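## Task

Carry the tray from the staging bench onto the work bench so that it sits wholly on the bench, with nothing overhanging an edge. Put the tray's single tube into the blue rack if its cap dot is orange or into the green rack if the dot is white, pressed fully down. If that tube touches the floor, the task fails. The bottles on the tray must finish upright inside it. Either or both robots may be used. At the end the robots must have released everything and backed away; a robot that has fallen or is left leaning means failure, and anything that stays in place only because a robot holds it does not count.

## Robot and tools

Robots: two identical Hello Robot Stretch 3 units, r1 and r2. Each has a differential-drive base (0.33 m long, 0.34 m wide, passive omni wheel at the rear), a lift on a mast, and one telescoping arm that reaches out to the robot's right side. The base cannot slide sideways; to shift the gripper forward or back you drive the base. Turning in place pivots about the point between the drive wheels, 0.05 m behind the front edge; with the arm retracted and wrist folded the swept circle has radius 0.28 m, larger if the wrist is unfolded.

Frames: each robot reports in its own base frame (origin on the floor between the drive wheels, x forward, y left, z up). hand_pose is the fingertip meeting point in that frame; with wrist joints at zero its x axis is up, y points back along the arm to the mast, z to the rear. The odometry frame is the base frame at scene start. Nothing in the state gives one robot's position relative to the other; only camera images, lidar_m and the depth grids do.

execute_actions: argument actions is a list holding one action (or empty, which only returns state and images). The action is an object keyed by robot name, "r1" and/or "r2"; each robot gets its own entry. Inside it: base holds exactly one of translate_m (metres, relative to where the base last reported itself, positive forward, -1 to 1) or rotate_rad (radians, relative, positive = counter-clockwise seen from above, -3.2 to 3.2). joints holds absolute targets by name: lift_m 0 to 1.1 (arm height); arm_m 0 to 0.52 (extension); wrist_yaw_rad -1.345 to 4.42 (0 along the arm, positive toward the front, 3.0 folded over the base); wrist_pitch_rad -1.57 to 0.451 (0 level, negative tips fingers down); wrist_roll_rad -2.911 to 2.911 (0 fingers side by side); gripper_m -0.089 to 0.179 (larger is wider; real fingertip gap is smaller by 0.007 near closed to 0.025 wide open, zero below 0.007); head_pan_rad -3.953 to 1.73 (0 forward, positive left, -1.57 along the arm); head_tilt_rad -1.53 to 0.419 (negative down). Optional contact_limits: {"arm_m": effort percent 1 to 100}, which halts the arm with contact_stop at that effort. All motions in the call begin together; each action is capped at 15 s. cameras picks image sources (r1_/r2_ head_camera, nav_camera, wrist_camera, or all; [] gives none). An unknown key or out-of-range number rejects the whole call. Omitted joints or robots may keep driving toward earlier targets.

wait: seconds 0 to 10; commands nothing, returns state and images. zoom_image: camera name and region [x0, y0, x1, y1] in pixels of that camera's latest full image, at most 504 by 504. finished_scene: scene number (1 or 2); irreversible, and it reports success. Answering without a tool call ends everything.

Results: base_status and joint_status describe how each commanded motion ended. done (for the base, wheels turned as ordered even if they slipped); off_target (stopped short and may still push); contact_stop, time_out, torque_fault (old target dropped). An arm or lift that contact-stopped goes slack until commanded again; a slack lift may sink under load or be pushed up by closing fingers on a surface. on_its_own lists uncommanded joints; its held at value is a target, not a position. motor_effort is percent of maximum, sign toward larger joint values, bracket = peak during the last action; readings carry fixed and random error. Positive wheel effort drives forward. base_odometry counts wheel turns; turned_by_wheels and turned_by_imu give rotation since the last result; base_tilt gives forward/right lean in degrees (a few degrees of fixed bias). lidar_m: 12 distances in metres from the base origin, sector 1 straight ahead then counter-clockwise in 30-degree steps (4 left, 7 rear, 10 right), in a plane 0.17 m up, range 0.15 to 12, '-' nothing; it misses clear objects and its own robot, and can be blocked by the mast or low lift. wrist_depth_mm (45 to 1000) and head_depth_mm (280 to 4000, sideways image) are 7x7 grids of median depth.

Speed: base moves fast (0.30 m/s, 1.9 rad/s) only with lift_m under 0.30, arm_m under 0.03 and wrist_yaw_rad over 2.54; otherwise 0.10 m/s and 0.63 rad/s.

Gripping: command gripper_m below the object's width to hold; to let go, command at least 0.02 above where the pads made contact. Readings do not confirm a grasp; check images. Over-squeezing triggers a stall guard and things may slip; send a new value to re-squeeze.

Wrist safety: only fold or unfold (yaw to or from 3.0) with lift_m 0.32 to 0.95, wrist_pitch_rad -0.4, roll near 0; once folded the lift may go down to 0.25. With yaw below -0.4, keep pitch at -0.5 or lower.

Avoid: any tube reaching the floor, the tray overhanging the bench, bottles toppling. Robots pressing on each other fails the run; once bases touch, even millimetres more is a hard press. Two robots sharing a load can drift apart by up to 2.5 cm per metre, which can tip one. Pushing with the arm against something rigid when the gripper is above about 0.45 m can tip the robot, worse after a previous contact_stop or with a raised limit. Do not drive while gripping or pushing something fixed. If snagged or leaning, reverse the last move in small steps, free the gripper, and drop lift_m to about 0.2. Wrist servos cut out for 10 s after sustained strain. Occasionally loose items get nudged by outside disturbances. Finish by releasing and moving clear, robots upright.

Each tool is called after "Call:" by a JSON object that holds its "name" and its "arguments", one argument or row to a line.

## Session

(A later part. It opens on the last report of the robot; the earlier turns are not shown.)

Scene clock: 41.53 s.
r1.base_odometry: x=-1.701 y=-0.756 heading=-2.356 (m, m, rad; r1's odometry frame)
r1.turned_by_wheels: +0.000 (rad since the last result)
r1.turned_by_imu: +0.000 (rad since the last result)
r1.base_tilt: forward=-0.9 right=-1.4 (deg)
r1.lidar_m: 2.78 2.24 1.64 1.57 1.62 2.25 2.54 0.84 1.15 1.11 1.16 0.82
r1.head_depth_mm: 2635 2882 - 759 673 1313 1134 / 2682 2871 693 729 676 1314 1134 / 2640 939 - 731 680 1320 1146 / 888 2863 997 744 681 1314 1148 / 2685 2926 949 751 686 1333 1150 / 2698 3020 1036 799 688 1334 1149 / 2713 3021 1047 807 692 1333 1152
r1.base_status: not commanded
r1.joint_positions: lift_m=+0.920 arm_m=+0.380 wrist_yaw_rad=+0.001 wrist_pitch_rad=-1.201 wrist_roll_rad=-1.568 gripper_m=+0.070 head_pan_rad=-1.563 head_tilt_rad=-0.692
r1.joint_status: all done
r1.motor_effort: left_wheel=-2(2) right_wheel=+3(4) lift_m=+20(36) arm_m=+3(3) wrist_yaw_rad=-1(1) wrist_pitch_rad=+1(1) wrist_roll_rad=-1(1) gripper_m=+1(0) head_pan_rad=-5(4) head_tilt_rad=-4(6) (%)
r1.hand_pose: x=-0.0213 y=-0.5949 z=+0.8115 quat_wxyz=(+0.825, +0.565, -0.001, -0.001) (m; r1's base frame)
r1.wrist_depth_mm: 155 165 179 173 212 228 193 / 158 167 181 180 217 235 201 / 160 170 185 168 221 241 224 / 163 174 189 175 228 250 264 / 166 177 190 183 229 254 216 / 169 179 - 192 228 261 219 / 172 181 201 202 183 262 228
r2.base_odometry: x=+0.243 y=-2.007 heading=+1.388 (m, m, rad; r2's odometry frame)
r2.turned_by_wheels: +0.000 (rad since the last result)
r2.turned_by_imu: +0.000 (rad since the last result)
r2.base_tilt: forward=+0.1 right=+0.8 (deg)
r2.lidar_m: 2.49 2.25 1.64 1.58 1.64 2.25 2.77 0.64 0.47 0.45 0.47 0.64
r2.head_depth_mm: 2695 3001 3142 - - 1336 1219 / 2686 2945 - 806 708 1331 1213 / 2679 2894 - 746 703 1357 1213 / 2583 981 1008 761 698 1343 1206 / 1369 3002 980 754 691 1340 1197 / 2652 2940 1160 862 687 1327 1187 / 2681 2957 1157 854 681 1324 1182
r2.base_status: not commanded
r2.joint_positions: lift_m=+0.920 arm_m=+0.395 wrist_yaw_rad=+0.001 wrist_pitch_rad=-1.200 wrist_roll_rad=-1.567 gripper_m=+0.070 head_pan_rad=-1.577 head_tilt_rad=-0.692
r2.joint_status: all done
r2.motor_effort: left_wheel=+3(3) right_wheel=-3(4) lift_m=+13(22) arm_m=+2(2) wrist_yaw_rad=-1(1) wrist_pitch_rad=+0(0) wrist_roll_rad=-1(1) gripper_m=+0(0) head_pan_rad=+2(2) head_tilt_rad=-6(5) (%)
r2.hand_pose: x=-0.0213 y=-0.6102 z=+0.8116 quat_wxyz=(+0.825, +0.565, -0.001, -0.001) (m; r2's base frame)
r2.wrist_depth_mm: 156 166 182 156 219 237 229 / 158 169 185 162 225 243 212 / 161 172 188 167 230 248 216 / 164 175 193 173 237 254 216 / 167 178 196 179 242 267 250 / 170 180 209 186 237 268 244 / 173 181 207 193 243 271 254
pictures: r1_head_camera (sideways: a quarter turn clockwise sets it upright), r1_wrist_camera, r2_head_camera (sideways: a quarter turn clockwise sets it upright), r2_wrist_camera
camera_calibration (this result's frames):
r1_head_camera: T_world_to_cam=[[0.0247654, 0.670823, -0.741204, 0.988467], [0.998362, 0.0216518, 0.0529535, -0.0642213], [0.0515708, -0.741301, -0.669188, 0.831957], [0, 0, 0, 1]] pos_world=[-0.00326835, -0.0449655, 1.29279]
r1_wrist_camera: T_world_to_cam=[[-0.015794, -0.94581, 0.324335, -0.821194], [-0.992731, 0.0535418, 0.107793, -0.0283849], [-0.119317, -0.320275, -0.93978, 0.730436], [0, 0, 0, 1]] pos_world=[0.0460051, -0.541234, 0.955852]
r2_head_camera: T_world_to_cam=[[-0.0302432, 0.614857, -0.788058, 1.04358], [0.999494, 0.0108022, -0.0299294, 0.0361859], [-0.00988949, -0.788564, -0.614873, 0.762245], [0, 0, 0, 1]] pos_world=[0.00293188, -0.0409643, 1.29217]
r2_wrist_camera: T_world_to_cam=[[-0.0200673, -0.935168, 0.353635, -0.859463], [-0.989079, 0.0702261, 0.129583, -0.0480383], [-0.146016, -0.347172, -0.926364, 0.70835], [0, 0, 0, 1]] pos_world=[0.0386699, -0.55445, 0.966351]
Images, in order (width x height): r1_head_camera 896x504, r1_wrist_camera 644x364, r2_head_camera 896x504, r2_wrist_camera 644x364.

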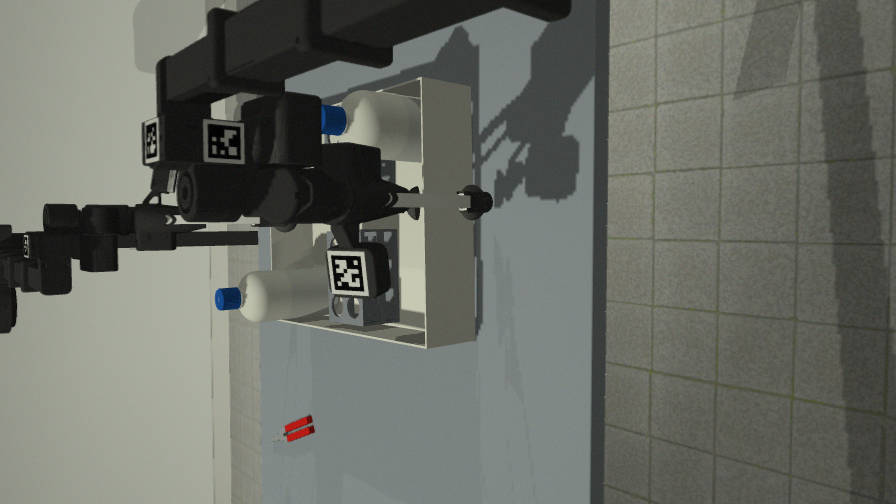

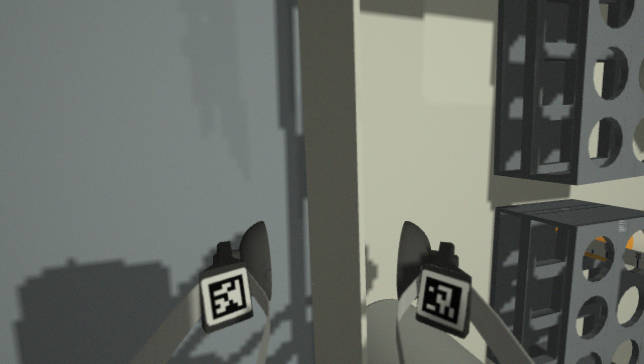

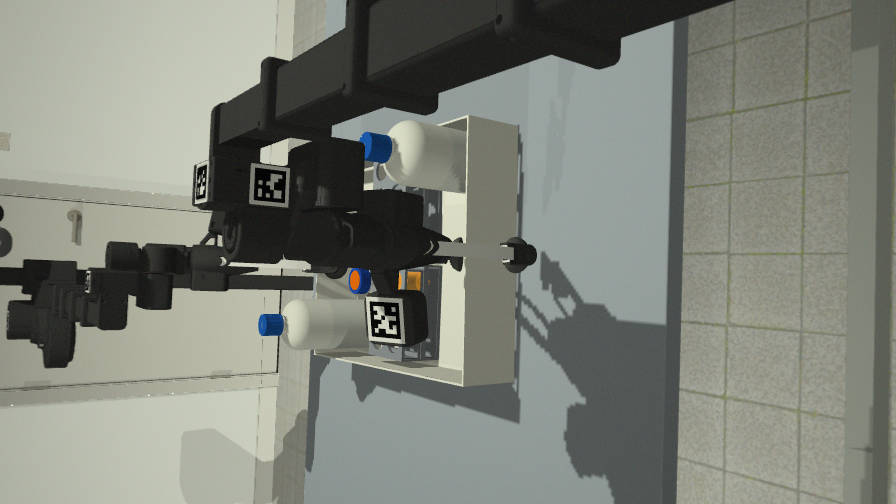

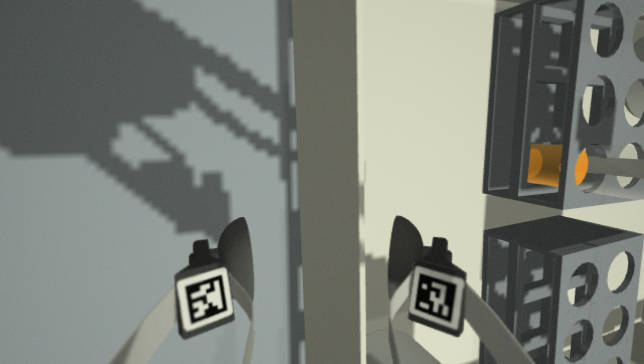

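Call:
{"name": "execute_actions", "arguments": {
  "actions": [
    {"r1":{"base":{"translate_m":0.012},"joints":{"lift_m":0.9,"arm_m":0.385}},"r2":{"joints":{"lift_m":0.9,"arm_m":0.405}}}
  ],
  "cameras": []
}}

Call:
{"name": "execute_actions", "arguments": {
  "actions": [
    {"r1":{"joints":{"gripper_m":-0.05}},"r2":{"joints":{"gripper_m":-0.05}}}
  ],
  "cameras": []
}}

Call:
{"name": "execute_actions", "arguments": {
  "actions": [
    {"r1":{"joints":{"lift_m":1.05}},"r2":{"joints":{"lift_m":1.05}}}
  ],
  "cameras": []
}}

Call:
{"name": "execute_actions", "arguments": {
  "actions": [
    {"r1":{"base":{"translate_m":-0.8}},"r2":{"base":{"translate_m":0.8}}}
  ],
  "cameras": ["r1_nav_camera","r1_wrist_camera","r2_wrist_camera"]
}}

Scene clock: 45.10 s.
r1.base_odometry: x=-1.709 y=-0.765 heading=-2.356 (m, m, rad; r1's odometry frame)
r1.turned_by_wheels: +0.000 (rad since the last result)
r1.turned_by_imu: -0.001 (rad since the last result)
r1.base_tilt: forward=-0.9 right=-1.5 (deg)
r1.lidar_m: 2.77 2.24 1.64 1.56 1.62 2.25 2.55 0.86 1.15 1.11 1.15 0.81
r1.head_depth_mm: 2667 2937 - 745 693 1309 1130 / 2642 2915 681 718 675 1313 1132 / 2579 2849 - 730 678 1315 1141 / 910 2909 972 743 682 1330 1144 / 2675 3007 975 751 684 1327 1145 / 2663 3025 1046 801 687 1329 1146 / 2699 3064 1051 805 691 1336 1159
r1.base_status: done
r1.joint_positions: lift_m=+0.903 arm_m=+0.385 wrist_yaw_rad=+0.001 wrist_pitch_rad=-1.216 wrist_roll_rad=-1.573 gripper_m=+0.070 head_pan_rad=-1.563 head_tilt_rad=-0.692
r1.joint_status: lift_m contact_stop (moved -0.018 of -0.020); the others done
r1.on_its_own: lift_m is slack since a contact_stop, until your next command for it
r1.motor_effort: left_wheel=-4(6) right_wheel=+9(9) lift_m=+29(30) arm_m=+3(5) wrist_yaw_rad=-1(1) wrist_pitch_rad=+6(7) wrist_roll_rad=+2(3) gripper_m=+1(0) head_pan_rad=-4(4) head_tilt_rad=-6(4) (%)
r1.hand_pose: x=-0.0213 y=-0.5962 z=+0.7927 quat_wxyz=(+0.821, +0.571, +0.002, +0.001) (m; r1's base frame)
r1.wrist_depth_mm: 142 150 162 151 191 210 192 / 144 153 166 157 196 215 197 / 147 156 169 163 200 221 200 / 149 159 172 171 205 226 203 / 152 161 174 179 206 233 222 / 155 165 185 187 207 240 218 / 158 166 183 193 199 244 229
r2.base_odometry: x=+0.243 y=-2.007 heading=+1.388 (m, m, rad; r2's odometry frame)
r2.turned_by_wheels: +0.000 (rad since the last result)
r2.turned_by_imu: -0.001 (rad since the last result)
r2.base_tilt: forward=+0.1 right=+0.8 (deg)
r2.lidar_m: 2.49 2.25 1.64 1.59 1.64 2.26 2.78 0.64 0.47 0.45 0.47 0.64
r2.head_depth_mm: 2679 3007 3089 - - 1347 1218 / 2660 2987 - 761 710 1318 1211 / 2656 2943 - 746 707 1354 1209 / 2563 994 1715 756 698 1344 1205 / 1397 2971 979 756 693 1333 1189 / 2652 2936 1170 866 688 1322 1200 / 2673 2936 1144 859 681 1320 1184
r2.base_status: not commanded
r2.joint_positions: lift_m=+0.901 arm_m=+0.405 wrist_yaw_rad=+0.001 wrist_pitch_rad=-1.209 wrist_roll_rad=-1.568 gripper_m=+0.070 head_pan_rad=-1.577 head_tilt_rad=-0.692
r2.joint_status: all done
r2.motor_effort: left_wheel=+2(3) right_wheel=-3(3) lift_m=+8(13) arm_m=+2(3) wrist_yaw_rad=-1(1) wrist_pitch_rad=+3(3) wrist_roll_rad=-1(1) gripper_m=-1(0) head_pan_rad=+1(1) head_tilt_rad=-5(6) (%)
r2.hand_pose: x=-0.0213 y=-0.6180 z=+0.7913 quat_wxyz=(+0.823, +0.569, -0.001, -0.001) (m; r2's base frame)
r2.wrist_depth_mm: 141 150 164 138 197 216 208 / 144 153 167 142 201 222 212 / 145 155 171 147 207 230 207 / 148 158 174 153 212 231 201 / 151 161 176 157 216 241 231 / 154 164 188 163 212 244 211 / 156 164 186 170 225 251 217
pictures: none
No camera images: the call's "cameras" was empty. Leave "cameras" out to get every camera's image.

not run: a stop came earlier in this reply.

not run: a stop came earlier in this reply.

not run: a stop came earlier in this reply.

Call:
{"name": "execute_actions", "arguments": {
  "actions": [
    {"r1":{"joints":{"gripper_m":-0.05,"lift_m":0.912}},"r2":{"joints":{"gripper_m":-0.05,"lift_m":0.912}}}
  ],
  "cameras": ["r1_wrist_camera"]
}}

Call:
{"name": "execute_actions", "arguments": {
  "actions": [
    {"r1":{"joints":{"lift_m":1.06}},"r2":{"joints":{"lift_m":1.06}}}
  ],
  "cameras": []
}}

Call:
{"name": "execute_actions", "arguments": {
  "actions": [
    {"r1":{"base":{"translate_m":-0.8}},"r2":{"base":{"translate_m":0.8}}}
  ],
  "cameras": ["r1_nav_camera","r1_wrist_camera","r2_wrist_camera"]
}}

Scene clock: 48.13 s.
r1.base_odometry: x=-1.709 y=-0.765 heading=-2.356 (m, m, rad; r1's odometry frame)
r1.turned_by_wheels: +0.000 (rad since the last result)
r1.turned_by_imu: +0.000 (rad since the last result)
r1.base_tilt: forward=-0.9 right=-1.5 (deg)
r1.lidar_m: 2.77 2.25 1.64 1.56 1.62 2.25 2.54 0.85 1.15 1.11 1.15 0.81
r1.head_depth_mm: 2633 2901 - 757 674 1308 1132 / 2666 2897 687 721 676 1312 1133 / 2589 2846 - 740 680 1322 1148 / 935 2906 972 745 683 1322 1142 / 2662 2974 972 751 683 1321 1149 / 2699 2977 1035 802 690 1333 1155 / 2679 3016 1051 805 692 1337 1159
r1.base_status: not commanded
r1.joint_positions: lift_m=+0.912 arm_m=+0.385 wrist_yaw_rad=+0.000 wrist_pitch_rad=-1.197 wrist_roll_rad=-1.573 gripper_m=-0.049 head_pan_rad=-1.563 head_tilt_rad=-0.692
r1.joint_status: all done
r1.motor_effort: left_wheel=-2(4) right_wheel=+3(9) lift_m=+29(41) arm_m=+2(3) wrist_yaw_rad=-1(1) wrist_pitch_rad=+0(6) wrist_roll_rad=+2(2) gripper_m=-20(95) head_pan_rad=-5(5) head_tilt_rad=-5(4) (%)
r1.hand_pose: x=-0.0213 y=-0.6008 z=+0.8034 quat_wxyz=(+0.826, +0.564, +0.002, +0.001) (m; r1's base frame)
r1.wrist_depth_mm: 149 158 172 154 205 220 206 / 152 161 175 160 209 227 193 / 154 164 178 167 215 233 194 / 157 167 183 175 220 238 203 / 159 171 185 158 227 248 225 / 162 173 187 148 239 250 210 / 165 177 195 202 198 257 226
r2.base_odometry: x=+0.243 y=-2.007 heading=+1.388 (m, m, rad; r2's odometry frame)
r2.turned_by_wheels: +0.000 (rad since the last result)
r2.turned_by_imu: +0.000 (rad since the last result)
r2.base_tilt: forward=+0.2 right=+0.9 (deg)
r2.lidar_m: 2.48 2.25 1.65 1.58 1.64 2.25 2.79 0.64 0.47 0.45 0.47 0.64
r2.head_depth_mm: 2682 3028 3125 - - 1336 1215 / 2648 2884 - 767 707 1326 1218 / 2720 2899 - 747 703 1348 1211 / 2563 982 1689 762 698 1337 1197 / 1406 2915 981 758 693 1330 1201 / 2669 2948 1160 860 686 1325 1179 / 2635 2999 1147 856 683 1317 1182
r2.base_status: not commanded
r2.joint_positions: lift_m=+0.912 arm_m=+0.405 wrist_yaw_rad=+0.001 wrist_pitch_rad=-1.200 wrist_roll_rad=-1.570 gripper_m=-0.049 head_pan_rad=-1.577 head_tilt_rad=-0.692
r2.joint_status: all done
r2.motor_effort: left_wheel=+2(2) right_wheel=-3(3) lift_m=+24(28) arm_m=+1(3) wrist_yaw_rad=-1(1) wrist_pitch_rad=+0(3) wrist_roll_rad=+0(1) gripper_m=-26(100) head_pan_rad=+2(1) head_tilt_rad=-5(5) (%)
r2.hand_pose: x=-0.0213 y=-0.6202 z=+0.8029 quat_wxyz=(+0.825, +0.565, +0.000, +0.000) (m; r2's base frame)
r2.wrist_depth_mm: 150 159 174 145 210 229 212 / 151 162 178 149 215 234 201 / 154 164 181 154 220 240 202 / 157 168 184 162 226 244 209 / 160 170 188 148 234 254 248 / 162 174 187 141 248 257 225 / 165 178 200 182 234 261 235
pictures: r1_wrist_camera
camera_calibration (this result's frames):
r1_wrist_camera: T_world_to_cam=[[-0.0107215, -0.944701, 0.327758, -0.826145], [-0.992753, 0.0492914, 0.109599, -0.0312272], [-0.119694, -0.324208, -0.938383, 0.71739], [0, 0, 0, 1]] pos_world=[0.0460086, -0.546337, 0.947385]
Images, in order (width x height): r1_wrist_camera 644x364.

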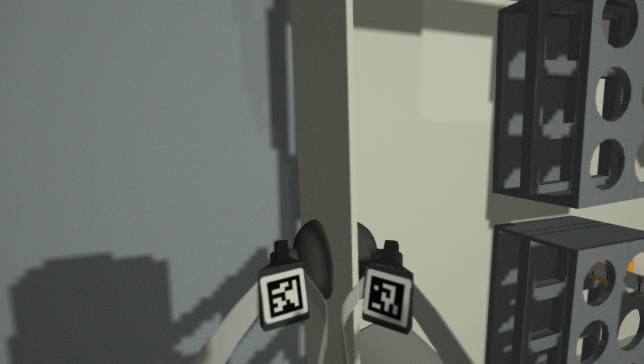

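Scene clock: 50.30 s.
r1.base_odometry: x=-1.709 y=-0.765 heading=-2.356 (m, m, rad; r1's odometry frame)
r1.turned_by_wheels: +0.000 (rad since the last result)
r1.turned_by_imu: +0.000 (rad since the last result)
r1.base_tilt: forward=-0.9 right=-1.2 (deg)
r1.lidar_m: 2.76 2.24 1.64 1.57 1.63 2.25 2.54 0.85 1.15 1.11 1.15 0.81
r1.head_depth_mm: 2710 2950 928 778 671 1299 1143 / - 592 628 784 674 1319 1139 / - - 768 791 678 1307 1140 / 2586 887 755 790 682 1320 1148 / 2714 2884 663 796 685 1317 1147 / 2692 2972 1035 802 689 1326 1153 / 2745 3053 1046 804 689 1337 1155
r1.base_status: not commanded
r1.joint_positions: lift_m=+1.059 arm_m=+0.385 wrist_yaw_rad=+0.000 wrist_pitch_rad=-1.191 wrist_roll_rad=-1.574 gripper_m=-0.049 head_pan_rad=-1.563 head_tilt_rad=-0.692
r1.joint_status: all done
r1.motor_effort: left_wheel=+0(1) right_wheel=+1(4) lift_m=+45(48) arm_m=+0(2) wrist_yaw_rad=-1(1) wrist_pitch_rad=-2(3) wrist_roll_rad=+2(3) gripper_m=-19(20) head_pan_rad=-4(4) head_tilt_rad=-5(5) (%)
r1.hand_pose: x=-0.0213 y=-0.6026 z=+0.9512 quat_wxyz=(+0.828, +0.561, +0.002, +0.001) (m; r1's base frame)
r1.wrist_depth_mm: 270 284 308 151 207 226 190 / 277 287 314 158 211 231 212 / 281 293 321 165 217 235 197 / 283 298 328 172 222 239 201 / 293 306 333 149 228 249 226 / 958 311 334 145 239 251 212 / 972 316 354 199 200 259 225
r2.base_odometry: x=+0.243 y=-2.007 heading=+1.388 (m, m, rad; r2's odometry frame)
r2.turned_by_wheels: +0.000 (rad since the last result)
r2.turned_by_imu: +0.000 (rad since the last result)
r2.base_tilt: forward=+0.2 right=+0.9 (deg)
r2.lidar_m: 2.49 2.25 1.65 1.58 1.65 2.25 2.78 0.64 0.46 0.45 0.47 0.64
r2.head_depth_mm: - 2978 3012 910 716 1339 1224 / 2731 2997 660 862 706 1325 1210 / - 2993 657 826 700 1349 1212 / 873 1572 776 823 697 1347 1202 / 2669 2832 786 811 689 1331 1200 / 2661 2935 1058 835 687 1314 1190 / 2700 2954 1148 852 683 1320 1184
r2.base_status: not commanded
r2.joint_positions: lift_m=+1.059 arm_m=+0.405 wrist_yaw_rad=+0.001 wrist_pitch_rad=-1.196 wrist_roll_rad=-1.570 gripper_m=-0.046 head_pan_rad=-1.577 head_tilt_rad=-0.692
r2.joint_status: all done
r2.motor_effort: left_wheel=+4(3) right_wheel=-4(5) lift_m=+31(31) arm_m=+0(1) wrist_yaw_rad=-2(2) wrist_pitch_rad=-2(2) wrist_roll_rad=+0(0) gripper_m=-22(26) head_pan_rad=+3(2) head_tilt_rad=-4(4) (%)
r2.hand_pose: x=-0.0213 y=-0.6214 z=+0.9507 quat_wxyz=(+0.826, +0.564, +0.000, +0.000) (m; r2's base frame)
r2.wrist_depth_mm: 263 283 308 153 211 227 218 / 267 286 310 158 216 234 202 / 274 290 319 165 222 242 209 / 276 295 326 172 229 229 209 / 280 302 334 145 235 255 249 / 287 309 330 149 248 259 235 / 292 315 353 198 241 265 240
pictures: none
No camera images: the call's "cameras" was empty. Leave "cameras" out to get every camera's image.

Scene clock: 59.87 s.
r1.base_odometry: x=-1.144 y=-0.199 heading=-2.356 (m, m, rad; r1's odometry frame)
r1.turned_by_wheels: +0.000 (rad since the last result)
r1.turned_by_imu: +0.003 (rad since the last result)
r1.base_tilt: forward=-0.9 right=-1.3 (deg)
r1.lidar_m: 3.57 2.24 1.62 1.57 1.65 2.26 1.75 1.76 3.32 0.45 1.15 1.54
r1.head_depth_mm: 2680 2969 2253 1896 1550 1305 1128 / - 780 625 1889 1550 1319 1137 / - - 753 1851 1549 1322 1135 / 2561 811 661 820 703 1233 1122 / 2692 2864 661 771 683 1321 1146 / 2722 3005 1033 777 690 1329 1152 / 2688 2997 1046 804 689 1338 1154
r1.base_status: done
r1.joint_positions: lift_m=+1.059 arm_m=+0.385 wrist_yaw_rad=+0.000 wrist_pitch_rad=-1.196 wrist_roll_rad=-1.574 gripper_m=-0.049 head_pan_rad=-1.563 head_tilt_rad=-0.692
r1.joint_status: not commanded
r1.motor_effort: left_wheel=+0(4) right_wheel=+1(4) lift_m=+46(45) arm_m=+0(0) wrist_yaw_rad=-1(1) wrist_pitch_rad=-1(3) wrist_roll_rad=+3(3) gripper_m=-19(19) head_pan_rad=-5(5) head_tilt_rad=-4(4) (%)
r1.hand_pose: x=-0.0213 y=-0.6015 z=+0.9509 quat_wxyz=(+0.826, +0.563, +0.002, +0.001) (m; r1's base frame)
r1.wrist_depth_mm: 270 284 307 169 207 225 189 / 276 287 313 175 211 230 193 / 282 294 321 162 217 233 195 / 951 999 - 170 220 238 200 / 971 - - 147 229 250 225 / 979 - - 143 239 250 211 / 970 - - 199 202 258 226
r2.base_odometry: x=+0.388 y=-1.220 heading=+1.388 (m, m, rad; r2's odometry frame)
r2.turned_by_wheels: +0.000 (rad since the last result)
r2.turned_by_imu: -0.005 (rad since the last result)
r2.base_tilt: forward=+0.0 right=+0.8 (deg)
r2.lidar_m: 1.72 2.26 1.65 1.59 1.65 2.25 3.56 0.64 0.46 0.45 3.25 1.72
r2.head_depth_mm: - 2965 3010 905 712 1342 1221 / 2668 2961 657 862 710 1324 1212 / - 2953 661 826 704 697 1018 / 862 1558 773 917 1595 1401 1174 / 2641 2817 778 1818 1692 1394 1197 / 2665 2954 2562 2013 1671 1389 1183 / 2661 2968 2783 2089 1670 1379 1182
r2.base_status: done
r2.joint_positions: lift_m=+1.059 arm_m=+0.405 wrist_yaw_rad=+0.001 wrist_pitch_rad=-1.200 wrist_roll_rad=-1.571 gripper_m=-0.043 head_pan_rad=-1.577 head_tilt_rad=-0.692
r2.joint_status: not commanded
r2.on_its_own: gripper_m is held at -0.044, not at your -0.050, by its stall guard, which is not easing now
r2.motor_effort: left_wheel=+4(8) right_wheel=-5(8) lift_m=+30(31) arm_m=+0(0) wrist_yaw_rad=-1(1) wrist_pitch_rad=+0(1) wrist_roll_rad=+0(0) gripper_m=-20(22) head_pan_rad=+1(2) head_tilt_rad=-6(6) (%)
r2.hand_pose: x=-0.0213 y=-0.6204 z=+0.9504 quat_wxyz=(+0.825, +0.565, +0.001, +0.000) (m; r2's base frame)
r2.wrist_depth_mm: 839 919 - 148 212 227 217 / 859 941 - 155 217 233 200 / 878 963 - 162 223 240 207 / 896 955 - 169 229 228 207 / 287 313 336 143 236 256 243 / 288 310 331 147 247 255 235 / 292 315 352 196 230 266 238
pictures: r1_nav_camera (sideways: a quarter turn counterclockwise sets it upright), r1_wrist_camera, r2_wrist_camera
camera_calibration (this result's frames):
r1_nav_camera: T_world_to_cam=[[-0.0078872, -0.632699, 0.774357, -0.963229], [-0.999347, -0.0223215, -0.0284169, 0.0916833], [0.0352642, -0.774076, -0.63211, 0.780421], [0, 0, 0, 1]] pos_world=[0.0565054, -0.0032831, 1.2418]
r1_wrist_camera: T_world_to_cam=[[-0.010362, -0.944146, 0.329364, -0.876315], [-0.992755, 0.0491444, 0.109644, -0.047487], [-0.119706, -0.325841, -0.937816, 0.854032], [0, 0, 0, 1]] pos_world=[0.0460094, -0.546756, 1.09476]
r2_wrist_camera: T_world_to_cam=[[-0.0167756, -0.935379, 0.353248, -0.917764], [-0.989134, 0.0671331, 0.130791, -0.0683794], [-0.146054, -0.347216, -0.926342, 0.833363], [0, 0, 0, 1]] pos_world=[0.0386831, -0.56451, 1.10512]
Images, in order (width x height): r1_nav_camera 672x504, r1_wrist_camera 644x364, r2_wrist_camera 644x364.

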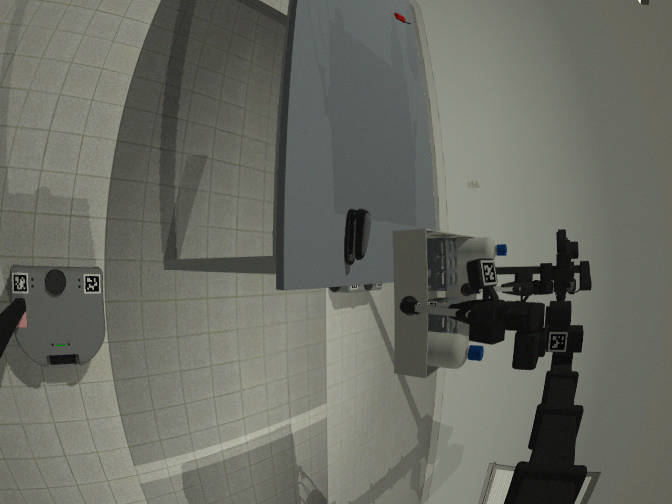

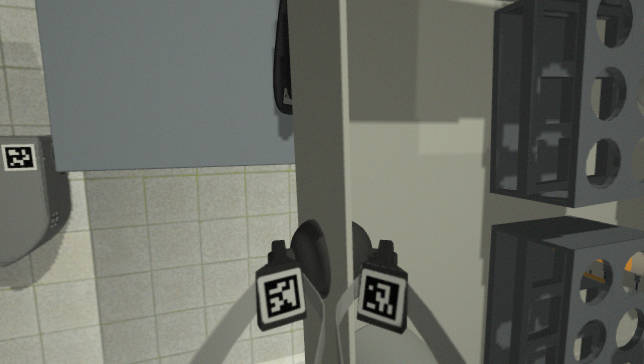

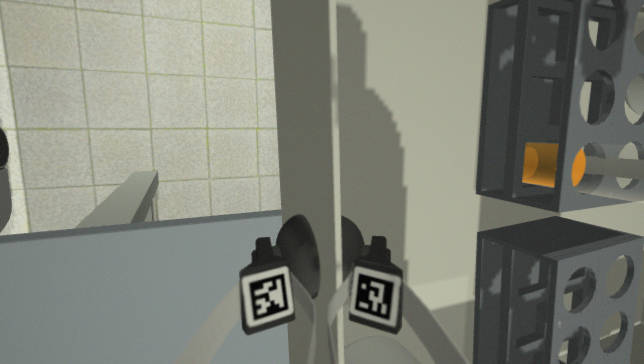

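Converging slightly; correct outward.

Call:
{"name": "execute_actions", "arguments": {
  "actions": [
    {"r1":{"base":{"rotate_rad":-0.01}},"r2":{"base":{"rotate_rad":0.01}}}
  ],
  "cameras": []
}}

Call:
{"name": "execute_actions", "arguments": {
  "actions": [
    {"r1":{"base":{"translate_m":-1}},"r2":{"base":{"translate_m":1}}}
  ],
  "cameras": []
}}

Call:
{"name": "execute_actions", "arguments": {
  "actions": [
    {"r1":{"base":{"translate_m":-0.6}},"r2":{"base":{"translate_m":0.6}}}
  ],
  "cameras": ["r1_nav_camera","r2_nav_camera"]
}}

Scene clock: 62.37 s.
r1.base_odometry: x=-1.144 y=-0.199 heading=-2.366 (m, m, rad; r1's odometry frame)
r1.turned_by_wheels: -0.010 (rad since the last result)
r1.turned_by_imu: -0.010 (rad since the last result)
r1.base_tilt: forward=-0.9 right=-1.3 (deg)
r1.lidar_m: 3.55 2.26 1.63 1.57 1.64 2.24 3.18 1.76 3.35 0.46 1.15 1.54
r1.head_depth_mm: 2704 2928 2231 1877 1549 1309 1134 / - 617 626 1886 1548 1306 1140 / - - 756 1836 1549 1315 1146 / 2593 903 661 818 699 1241 1120 / 2665 875 659 770 683 1327 1147 / 2665 2993 1033 777 688 1326 1150 / 2694 2992 1043 805 691 1333 1156
r1.base_status: done
r1.joint_positions: lift_m=+1.059 arm_m=+0.385 wrist_yaw_rad=+0.001 wrist_pitch_rad=-1.197 wrist_roll_rad=-1.575 gripper_m=-0.049 head_pan_rad=-1.563 head_tilt_rad=-0.692
r1.joint_status: not commanded
r1.motor_effort: left_wheel=+0(4) right_wheel=+0(6) lift_m=+45(45) arm_m=+0(0) wrist_yaw_rad=-2(2) wrist_pitch_rad=+0(1) wrist_roll_rad=+3(3) gripper_m=-19(19) head_pan_rad=-5(5) head_tilt_rad=-4(4) (%)
r1.hand_pose: x=-0.0213 y=-0.6012 z=+0.9508 quat_wxyz=(+0.826, +0.564, +0.002, +0.001) (m; r1's base frame)
r1.wrist_depth_mm: 270 284 308 167 206 224 204 / 277 288 314 176 211 230 192 / 280 294 318 165 217 234 197 / 947 - - 170 221 240 199 / 969 - - 147 228 249 220 / 956 - - 143 238 250 212 / 985 - - 201 200 258 227
r2.base_odometry: x=+0.388 y=-1.220 heading=+1.398 (m, m, rad; r2's odometry frame)
r2.turned_by_wheels: +0.010 (rad since the last result)
r2.turned_by_imu: +0.010 (rad since the last result)
r2.base_tilt: forward=+0.1 right=+1.0 (deg)
r2.lidar_m: 1.74 2.23 1.65 1.58 1.65 2.28 3.56 0.63 0.45 0.45 3.28 1.72
r2.head_depth_mm: - 2924 2999 905 712 1332 1213 / 2684 2962 658 863 707 1318 1212 / - 2911 660 826 703 712 999 / 866 1579 773 1787 1593 1394 1178 / 2682 2843 781 1803 1685 1390 1191 / 2703 2987 2547 2051 1670 1388 1177 / 2685 2988 2783 2089 1673 1382 1178
r2.base_status: done
r2.joint_positions: lift_m=+1.059 arm_m=+0.405 wrist_yaw_rad=+0.001 wrist_pitch_rad=-1.201 wrist_roll_rad=-1.571 gripper_m=-0.043 head_pan_rad=-1.577 head_tilt_rad=-0.692
r2.joint_status: not commanded
r2.on_its_own: gripper_m is held at -0.044, not at your -0.050, by its stall guard, which is not easing now
r2.motor_effort: left_wheel=+3(9) right_wheel=-3(11) lift_m=+30(30) arm_m=+0(0) wrist_yaw_rad=-1(2) wrist_pitch_rad=+0(0) wrist_roll_rad=+0(1) gripper_m=-21(21) head_pan_rad=+2(2) head_tilt_rad=-6(6) (%)
r2.hand_pose: x=-0.0213 y=-0.6203 z=+0.9504 quat_wxyz=(+0.825, +0.565, +0.001, +0.000) (m; r2's base frame)
r2.wrist_depth_mm: 817 927 - 152 212 226 218 / 857 918 - 158 218 234 201 / 862 948 - 164 221 239 206 / 875 939 - 171 228 229 207 / 882 314 340 144 236 255 247 / 285 310 334 147 247 259 234 / 288 314 351 197 242 265 237
pictures: none
No camera images: the call's "cameras" was empty. Leave "cameras" out to get every camera's image.

Scene clock: 73.83 s.
r1.base_odometry: x=-0.430 y=+0.502 heading=-2.366 (m, m, rad; r1's odometry frame)
r1.turned_by_wheels: +0.000 (rad since the last result)
r1.turned_by_imu: +0.005 (rad since the last result)
r1.base_tilt: forward=-0.8 right=-1.2 (deg)
r1.lidar_m: 2.52 2.22 1.64 1.58 1.64 2.24 2.18 0.83 1.31 1.57 1.52 1.14
r1.head_depth_mm: 2685 2908 2215 1886 1542 1304 1131 / - 595 630 1892 1537 1316 1137 / - - 766 1857 1560 1322 1143 / 2573 927 741 1796 1577 1317 1143 / 2665 878 663 1920 1577 1325 1151 / 2687 2995 2494 1920 1583 1326 1156 / 2716 2965 2501 1947 1587 1338 1152
r1.base_status: done
r1.joint_positions: lift_m=+1.059 arm_m=+0.385 wrist_yaw_rad=+0.001 wrist_pitch_rad=-1.190 wrist_roll_rad=-1.575 gripper_m=-0.049 head_pan_rad=-1.563 head_tilt_rad=-0.692
r1.joint_status: not commanded
r1.motor_effort: left_wheel=+1(2) right_wheel=+0(4) lift_m=+45(46) arm_m=+0(0) wrist_yaw_rad=-2(2) wrist_pitch_rad=-4(3) wrist_roll_rad=+3(3) gripper_m=-19(19) head_pan_rad=-5(5) head_tilt_rad=-7(6) (%)
r1.hand_pose: x=-0.0213 y=-0.6030 z=+0.9513 quat_wxyz=(+0.828, +0.561, +0.002, +0.001) (m; r1's base frame)
r1.wrist_depth_mm: 892 980 - 166 207 226 190 / 910 976 - 156 212 231 212 / 913 979 - 164 217 234 197 / 969 - - 173 222 241 202 / 977 - - 150 229 247 220 / 959 - - 146 240 253 213 / 980 - - 202 196 259 228
r2.base_odometry: x=+0.560 y=-0.235 heading=+1.398 (m, m, rad; r2's odometry frame)
r2.turned_by_wheels: +0.000 (rad since the last result)
r2.turned_by_imu: -0.007 (rad since the last result)
r2.base_tilt: forward=+0.1 right=+0.7 (deg)
r2.lidar_m: 1.75 2.25 1.64 1.58 1.64 2.25 1.76 1.17 1.53 1.56 1.27 0.79
r2.head_depth_mm: - 2936 3013 2200 1731 1425 1218 / 2751 3004 665 2094 1718 1424 1212 / - 3020 663 2009 1708 1409 1206 / 868 1556 777 1812 1704 1397 1200 / 2705 2811 785 1833 1693 1399 1192 / 2701 2947 2592 2049 1676 1388 1190 / 2664 2968 2796 2103 1647 1369 1183
r2.base_status: done
r2.joint_positions: lift_m=+1.059 arm_m=+0.405 wrist_yaw_rad=+0.001 wrist_pitch_rad=-1.194 wrist_roll_rad=-1.571 gripper_m=-0.043 head_pan_rad=-1.577 head_tilt_rad=-0.692
r2.joint_status: not commanded
r2.on_its_own: gripper_m is held at -0.044, not at your -0.050, by its stall guard, which is not easing now
r2.motor_effort: left_wheel=+4(6) right_wheel=-5(7) lift_m=+31(30) arm_m=-1(0) wrist_yaw_rad=-2(1) wrist_pitch_rad=-2(2) wrist_roll_rad=+0(1) gripper_m=-22(22) head_pan_rad=+2(2) head_tilt_rad=-5(6) (%)
r2.hand_pose: x=-0.0213 y=-0.6219 z=+0.9509 quat_wxyz=(+0.827, +0.563, +0.001, +0.000) (m; r2's base frame)
r2.wrist_depth_mm: 837 912 - 151 211 229 220 / 855 920 - 157 218 234 202 / 867 908 - 164 222 243 207 / 913 968 - 171 228 230 209 / 910 - - 147 238 254 243 / 895 - - - 249 257 238 / 917 - - 204 234 267 241
pictures: none
No camera images: the call's "cameras" was empty. Leave "cameras" out to get every camera's image.

Scene clock: 81.30 s.
r1.base_odometry: x=-0.002 y=+0.922 heading=-2.366 (m, m, rad; r1's odometry frame)
r1.turned_by_wheels: +0.000 (rad since the last result)
r1.turned_by_imu: +0.003 (rad since the last result)
r1.base_tilt: forward=-0.8 right=-1.3 (deg)
r1.lidar_m: 3.13 2.23 1.64 1.58 1.65 2.27 3.62 1.57 0.47 0.46 3.32 1.72
r1.head_depth_mm: 2715 2889 856 779 672 1311 1136 / - 596 628 784 677 1251 1135 / - - 770 1412 1483 1288 1116 / 2587 926 664 1805 1561 1330 1149 / 2640 877 660 1927 1565 1323 1147 / 2691 2996 2454 1931 1574 1343 1154 / 2694 2997 2530 1948 1590 1330 1156
r1.base_status: done
r1.joint_positions: lift_m=+1.059 arm_m=+0.385 wrist_yaw_rad=+0.001 wrist_pitch_rad=-1.191 wrist_roll_rad=-1.575 gripper_m=-0.049 head_pan_rad=-1.563 head_tilt_rad=-0.692
r1.joint_status: not commanded
r1.motor_effort: left_wheel=+0(2) right_wheel=+1(5) lift_m=+45(45) arm_m=+0(0) wrist_yaw_rad=-2(1) wrist_pitch_rad=-3(3) wrist_roll_rad=+3(3) gripper_m=-19(19) head_pan_rad=-4(5) head_tilt_rad=-4(5) (%)
r1.hand_pose: x=-0.0212 y=-0.6026 z=+0.9512 quat_wxyz=(+0.828, +0.561, +0.002, +0.001) (m; r1's base frame)
r1.wrist_depth_mm: 900 963 - 167 208 224 189 / 901 995 - 173 213 230 213 / 929 986 - 162 217 234 196 / 967 - - 171 222 239 202 / 978 515 350 148 229 249 218 / 945 310 336 144 239 253 212 / 973 315 350 201 199 260 223
r2.base_odometry: x=+0.662 y=+0.356 heading=+1.399 (m, m, rad; r2's odometry frame)
r2.turned_by_wheels: +0.000 (rad since the last result)
r2.turned_by_imu: -0.004 (rad since the last result)
r2.base_tilt: forward=-0.1 right=+0.8 (deg)
r2.lidar_m: 3.56 2.25 1.64 1.58 1.64 2.25 1.75 1.73 3.28 0.45 0.47 0.64
r2.head_depth_mm: - 3022 3050 2197 1743 1434 1222 / 2724 3003 662 2063 1704 1425 1218 / - 2966 663 2000 1712 1409 1205 / 890 1541 776 1810 1693 1413 1194 / 2688 2841 784 814 712 1305 1148 / 2625 2967 1062 834 686 1280 1188 / 2674 2962 1153 852 684 1317 1183
r2.base_status: done
r2.joint_positions: lift_m=+1.059 arm_m=+0.405 wrist_yaw_rad=+0.001 wrist_pitch_rad=-1.194 wrist_roll_rad=-1.572 gripper_m=-0.043 head_pan_rad=-1.577 head_tilt_rad=-0.692
r2.joint_status: not commanded
r2.on_its_own: gripper_m is held at -0.044, not at your -0.050, by its stall guard, which is not easing now
r2.motor_effort: left_wheel=+4(9) right_wheel=-6(7) lift_m=+31(30) arm_m=+0(0) wrist_yaw_rad=-2(1) wrist_pitch_rad=-2(2) wrist_roll_rad=+1(1) gripper_m=-22(22) head_pan_rad=+1(3) head_tilt_rad=-5(3) (%)
r2.hand_pose: x=-0.0213 y=-0.6219 z=+0.9509 quat_wxyz=(+0.827, +0.563, +0.001, +0.001) (m; r2's base frame)
r2.wrist_depth_mm: 261 283 309 147 211 228 199 / 267 287 317 154 218 235 204 / 276 299 330 161 224 242 208 / 866 927 - 170 228 237 207 / 900 - - 145 239 257 236 / 907 - - 149 250 261 236 / 940 - - 202 236 267 242
pictures: r1_nav_camera (sideways: a quarter turn counterclockwise sets it upright), r2_nav_camera (sideways: a quarter turn counterclockwise sets it upright)
camera_calibration (this result's frames):
r1_nav_camera: T_world_to_cam=[[-0.0078875, -0.632699, 0.774357, -0.963229], [-0.999347, -0.022321, -0.0284169, 0.0916833], [0.0352638, -0.774076, -0.63211, 0.780421], [0, 0, 0, 1]] pos_world=[0.0565054, -0.00328311, 1.2418]
r2_nav_camera: T_world_to_cam=[[0.0465174, -0.669225, 0.741602, -0.933758], [-0.998307, -0.00518934, 0.0579365, -0.0168378], [-0.0349242, -0.743041, -0.668334, 0.82313], [0, 0, 0, 1]] pos_world=[0.0553739, -0.0133618, 1.24358]
Images, in order (width x height): r1_nav_camera 672x504, r2_nav_camera 672x504.

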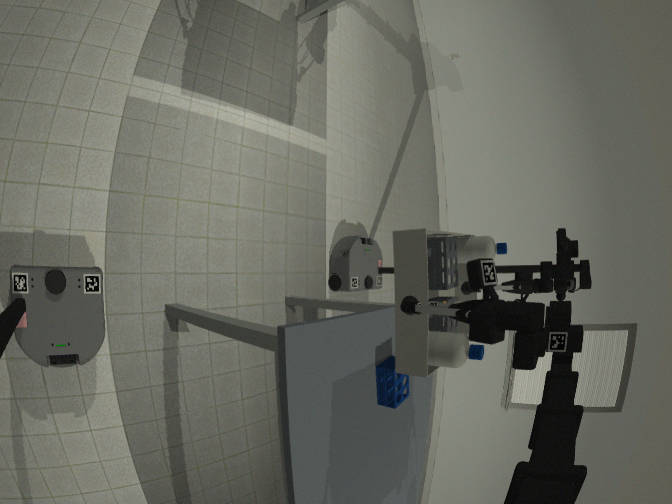

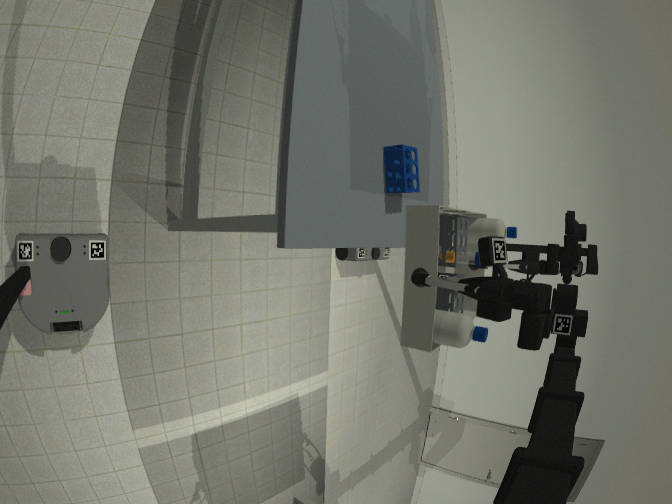

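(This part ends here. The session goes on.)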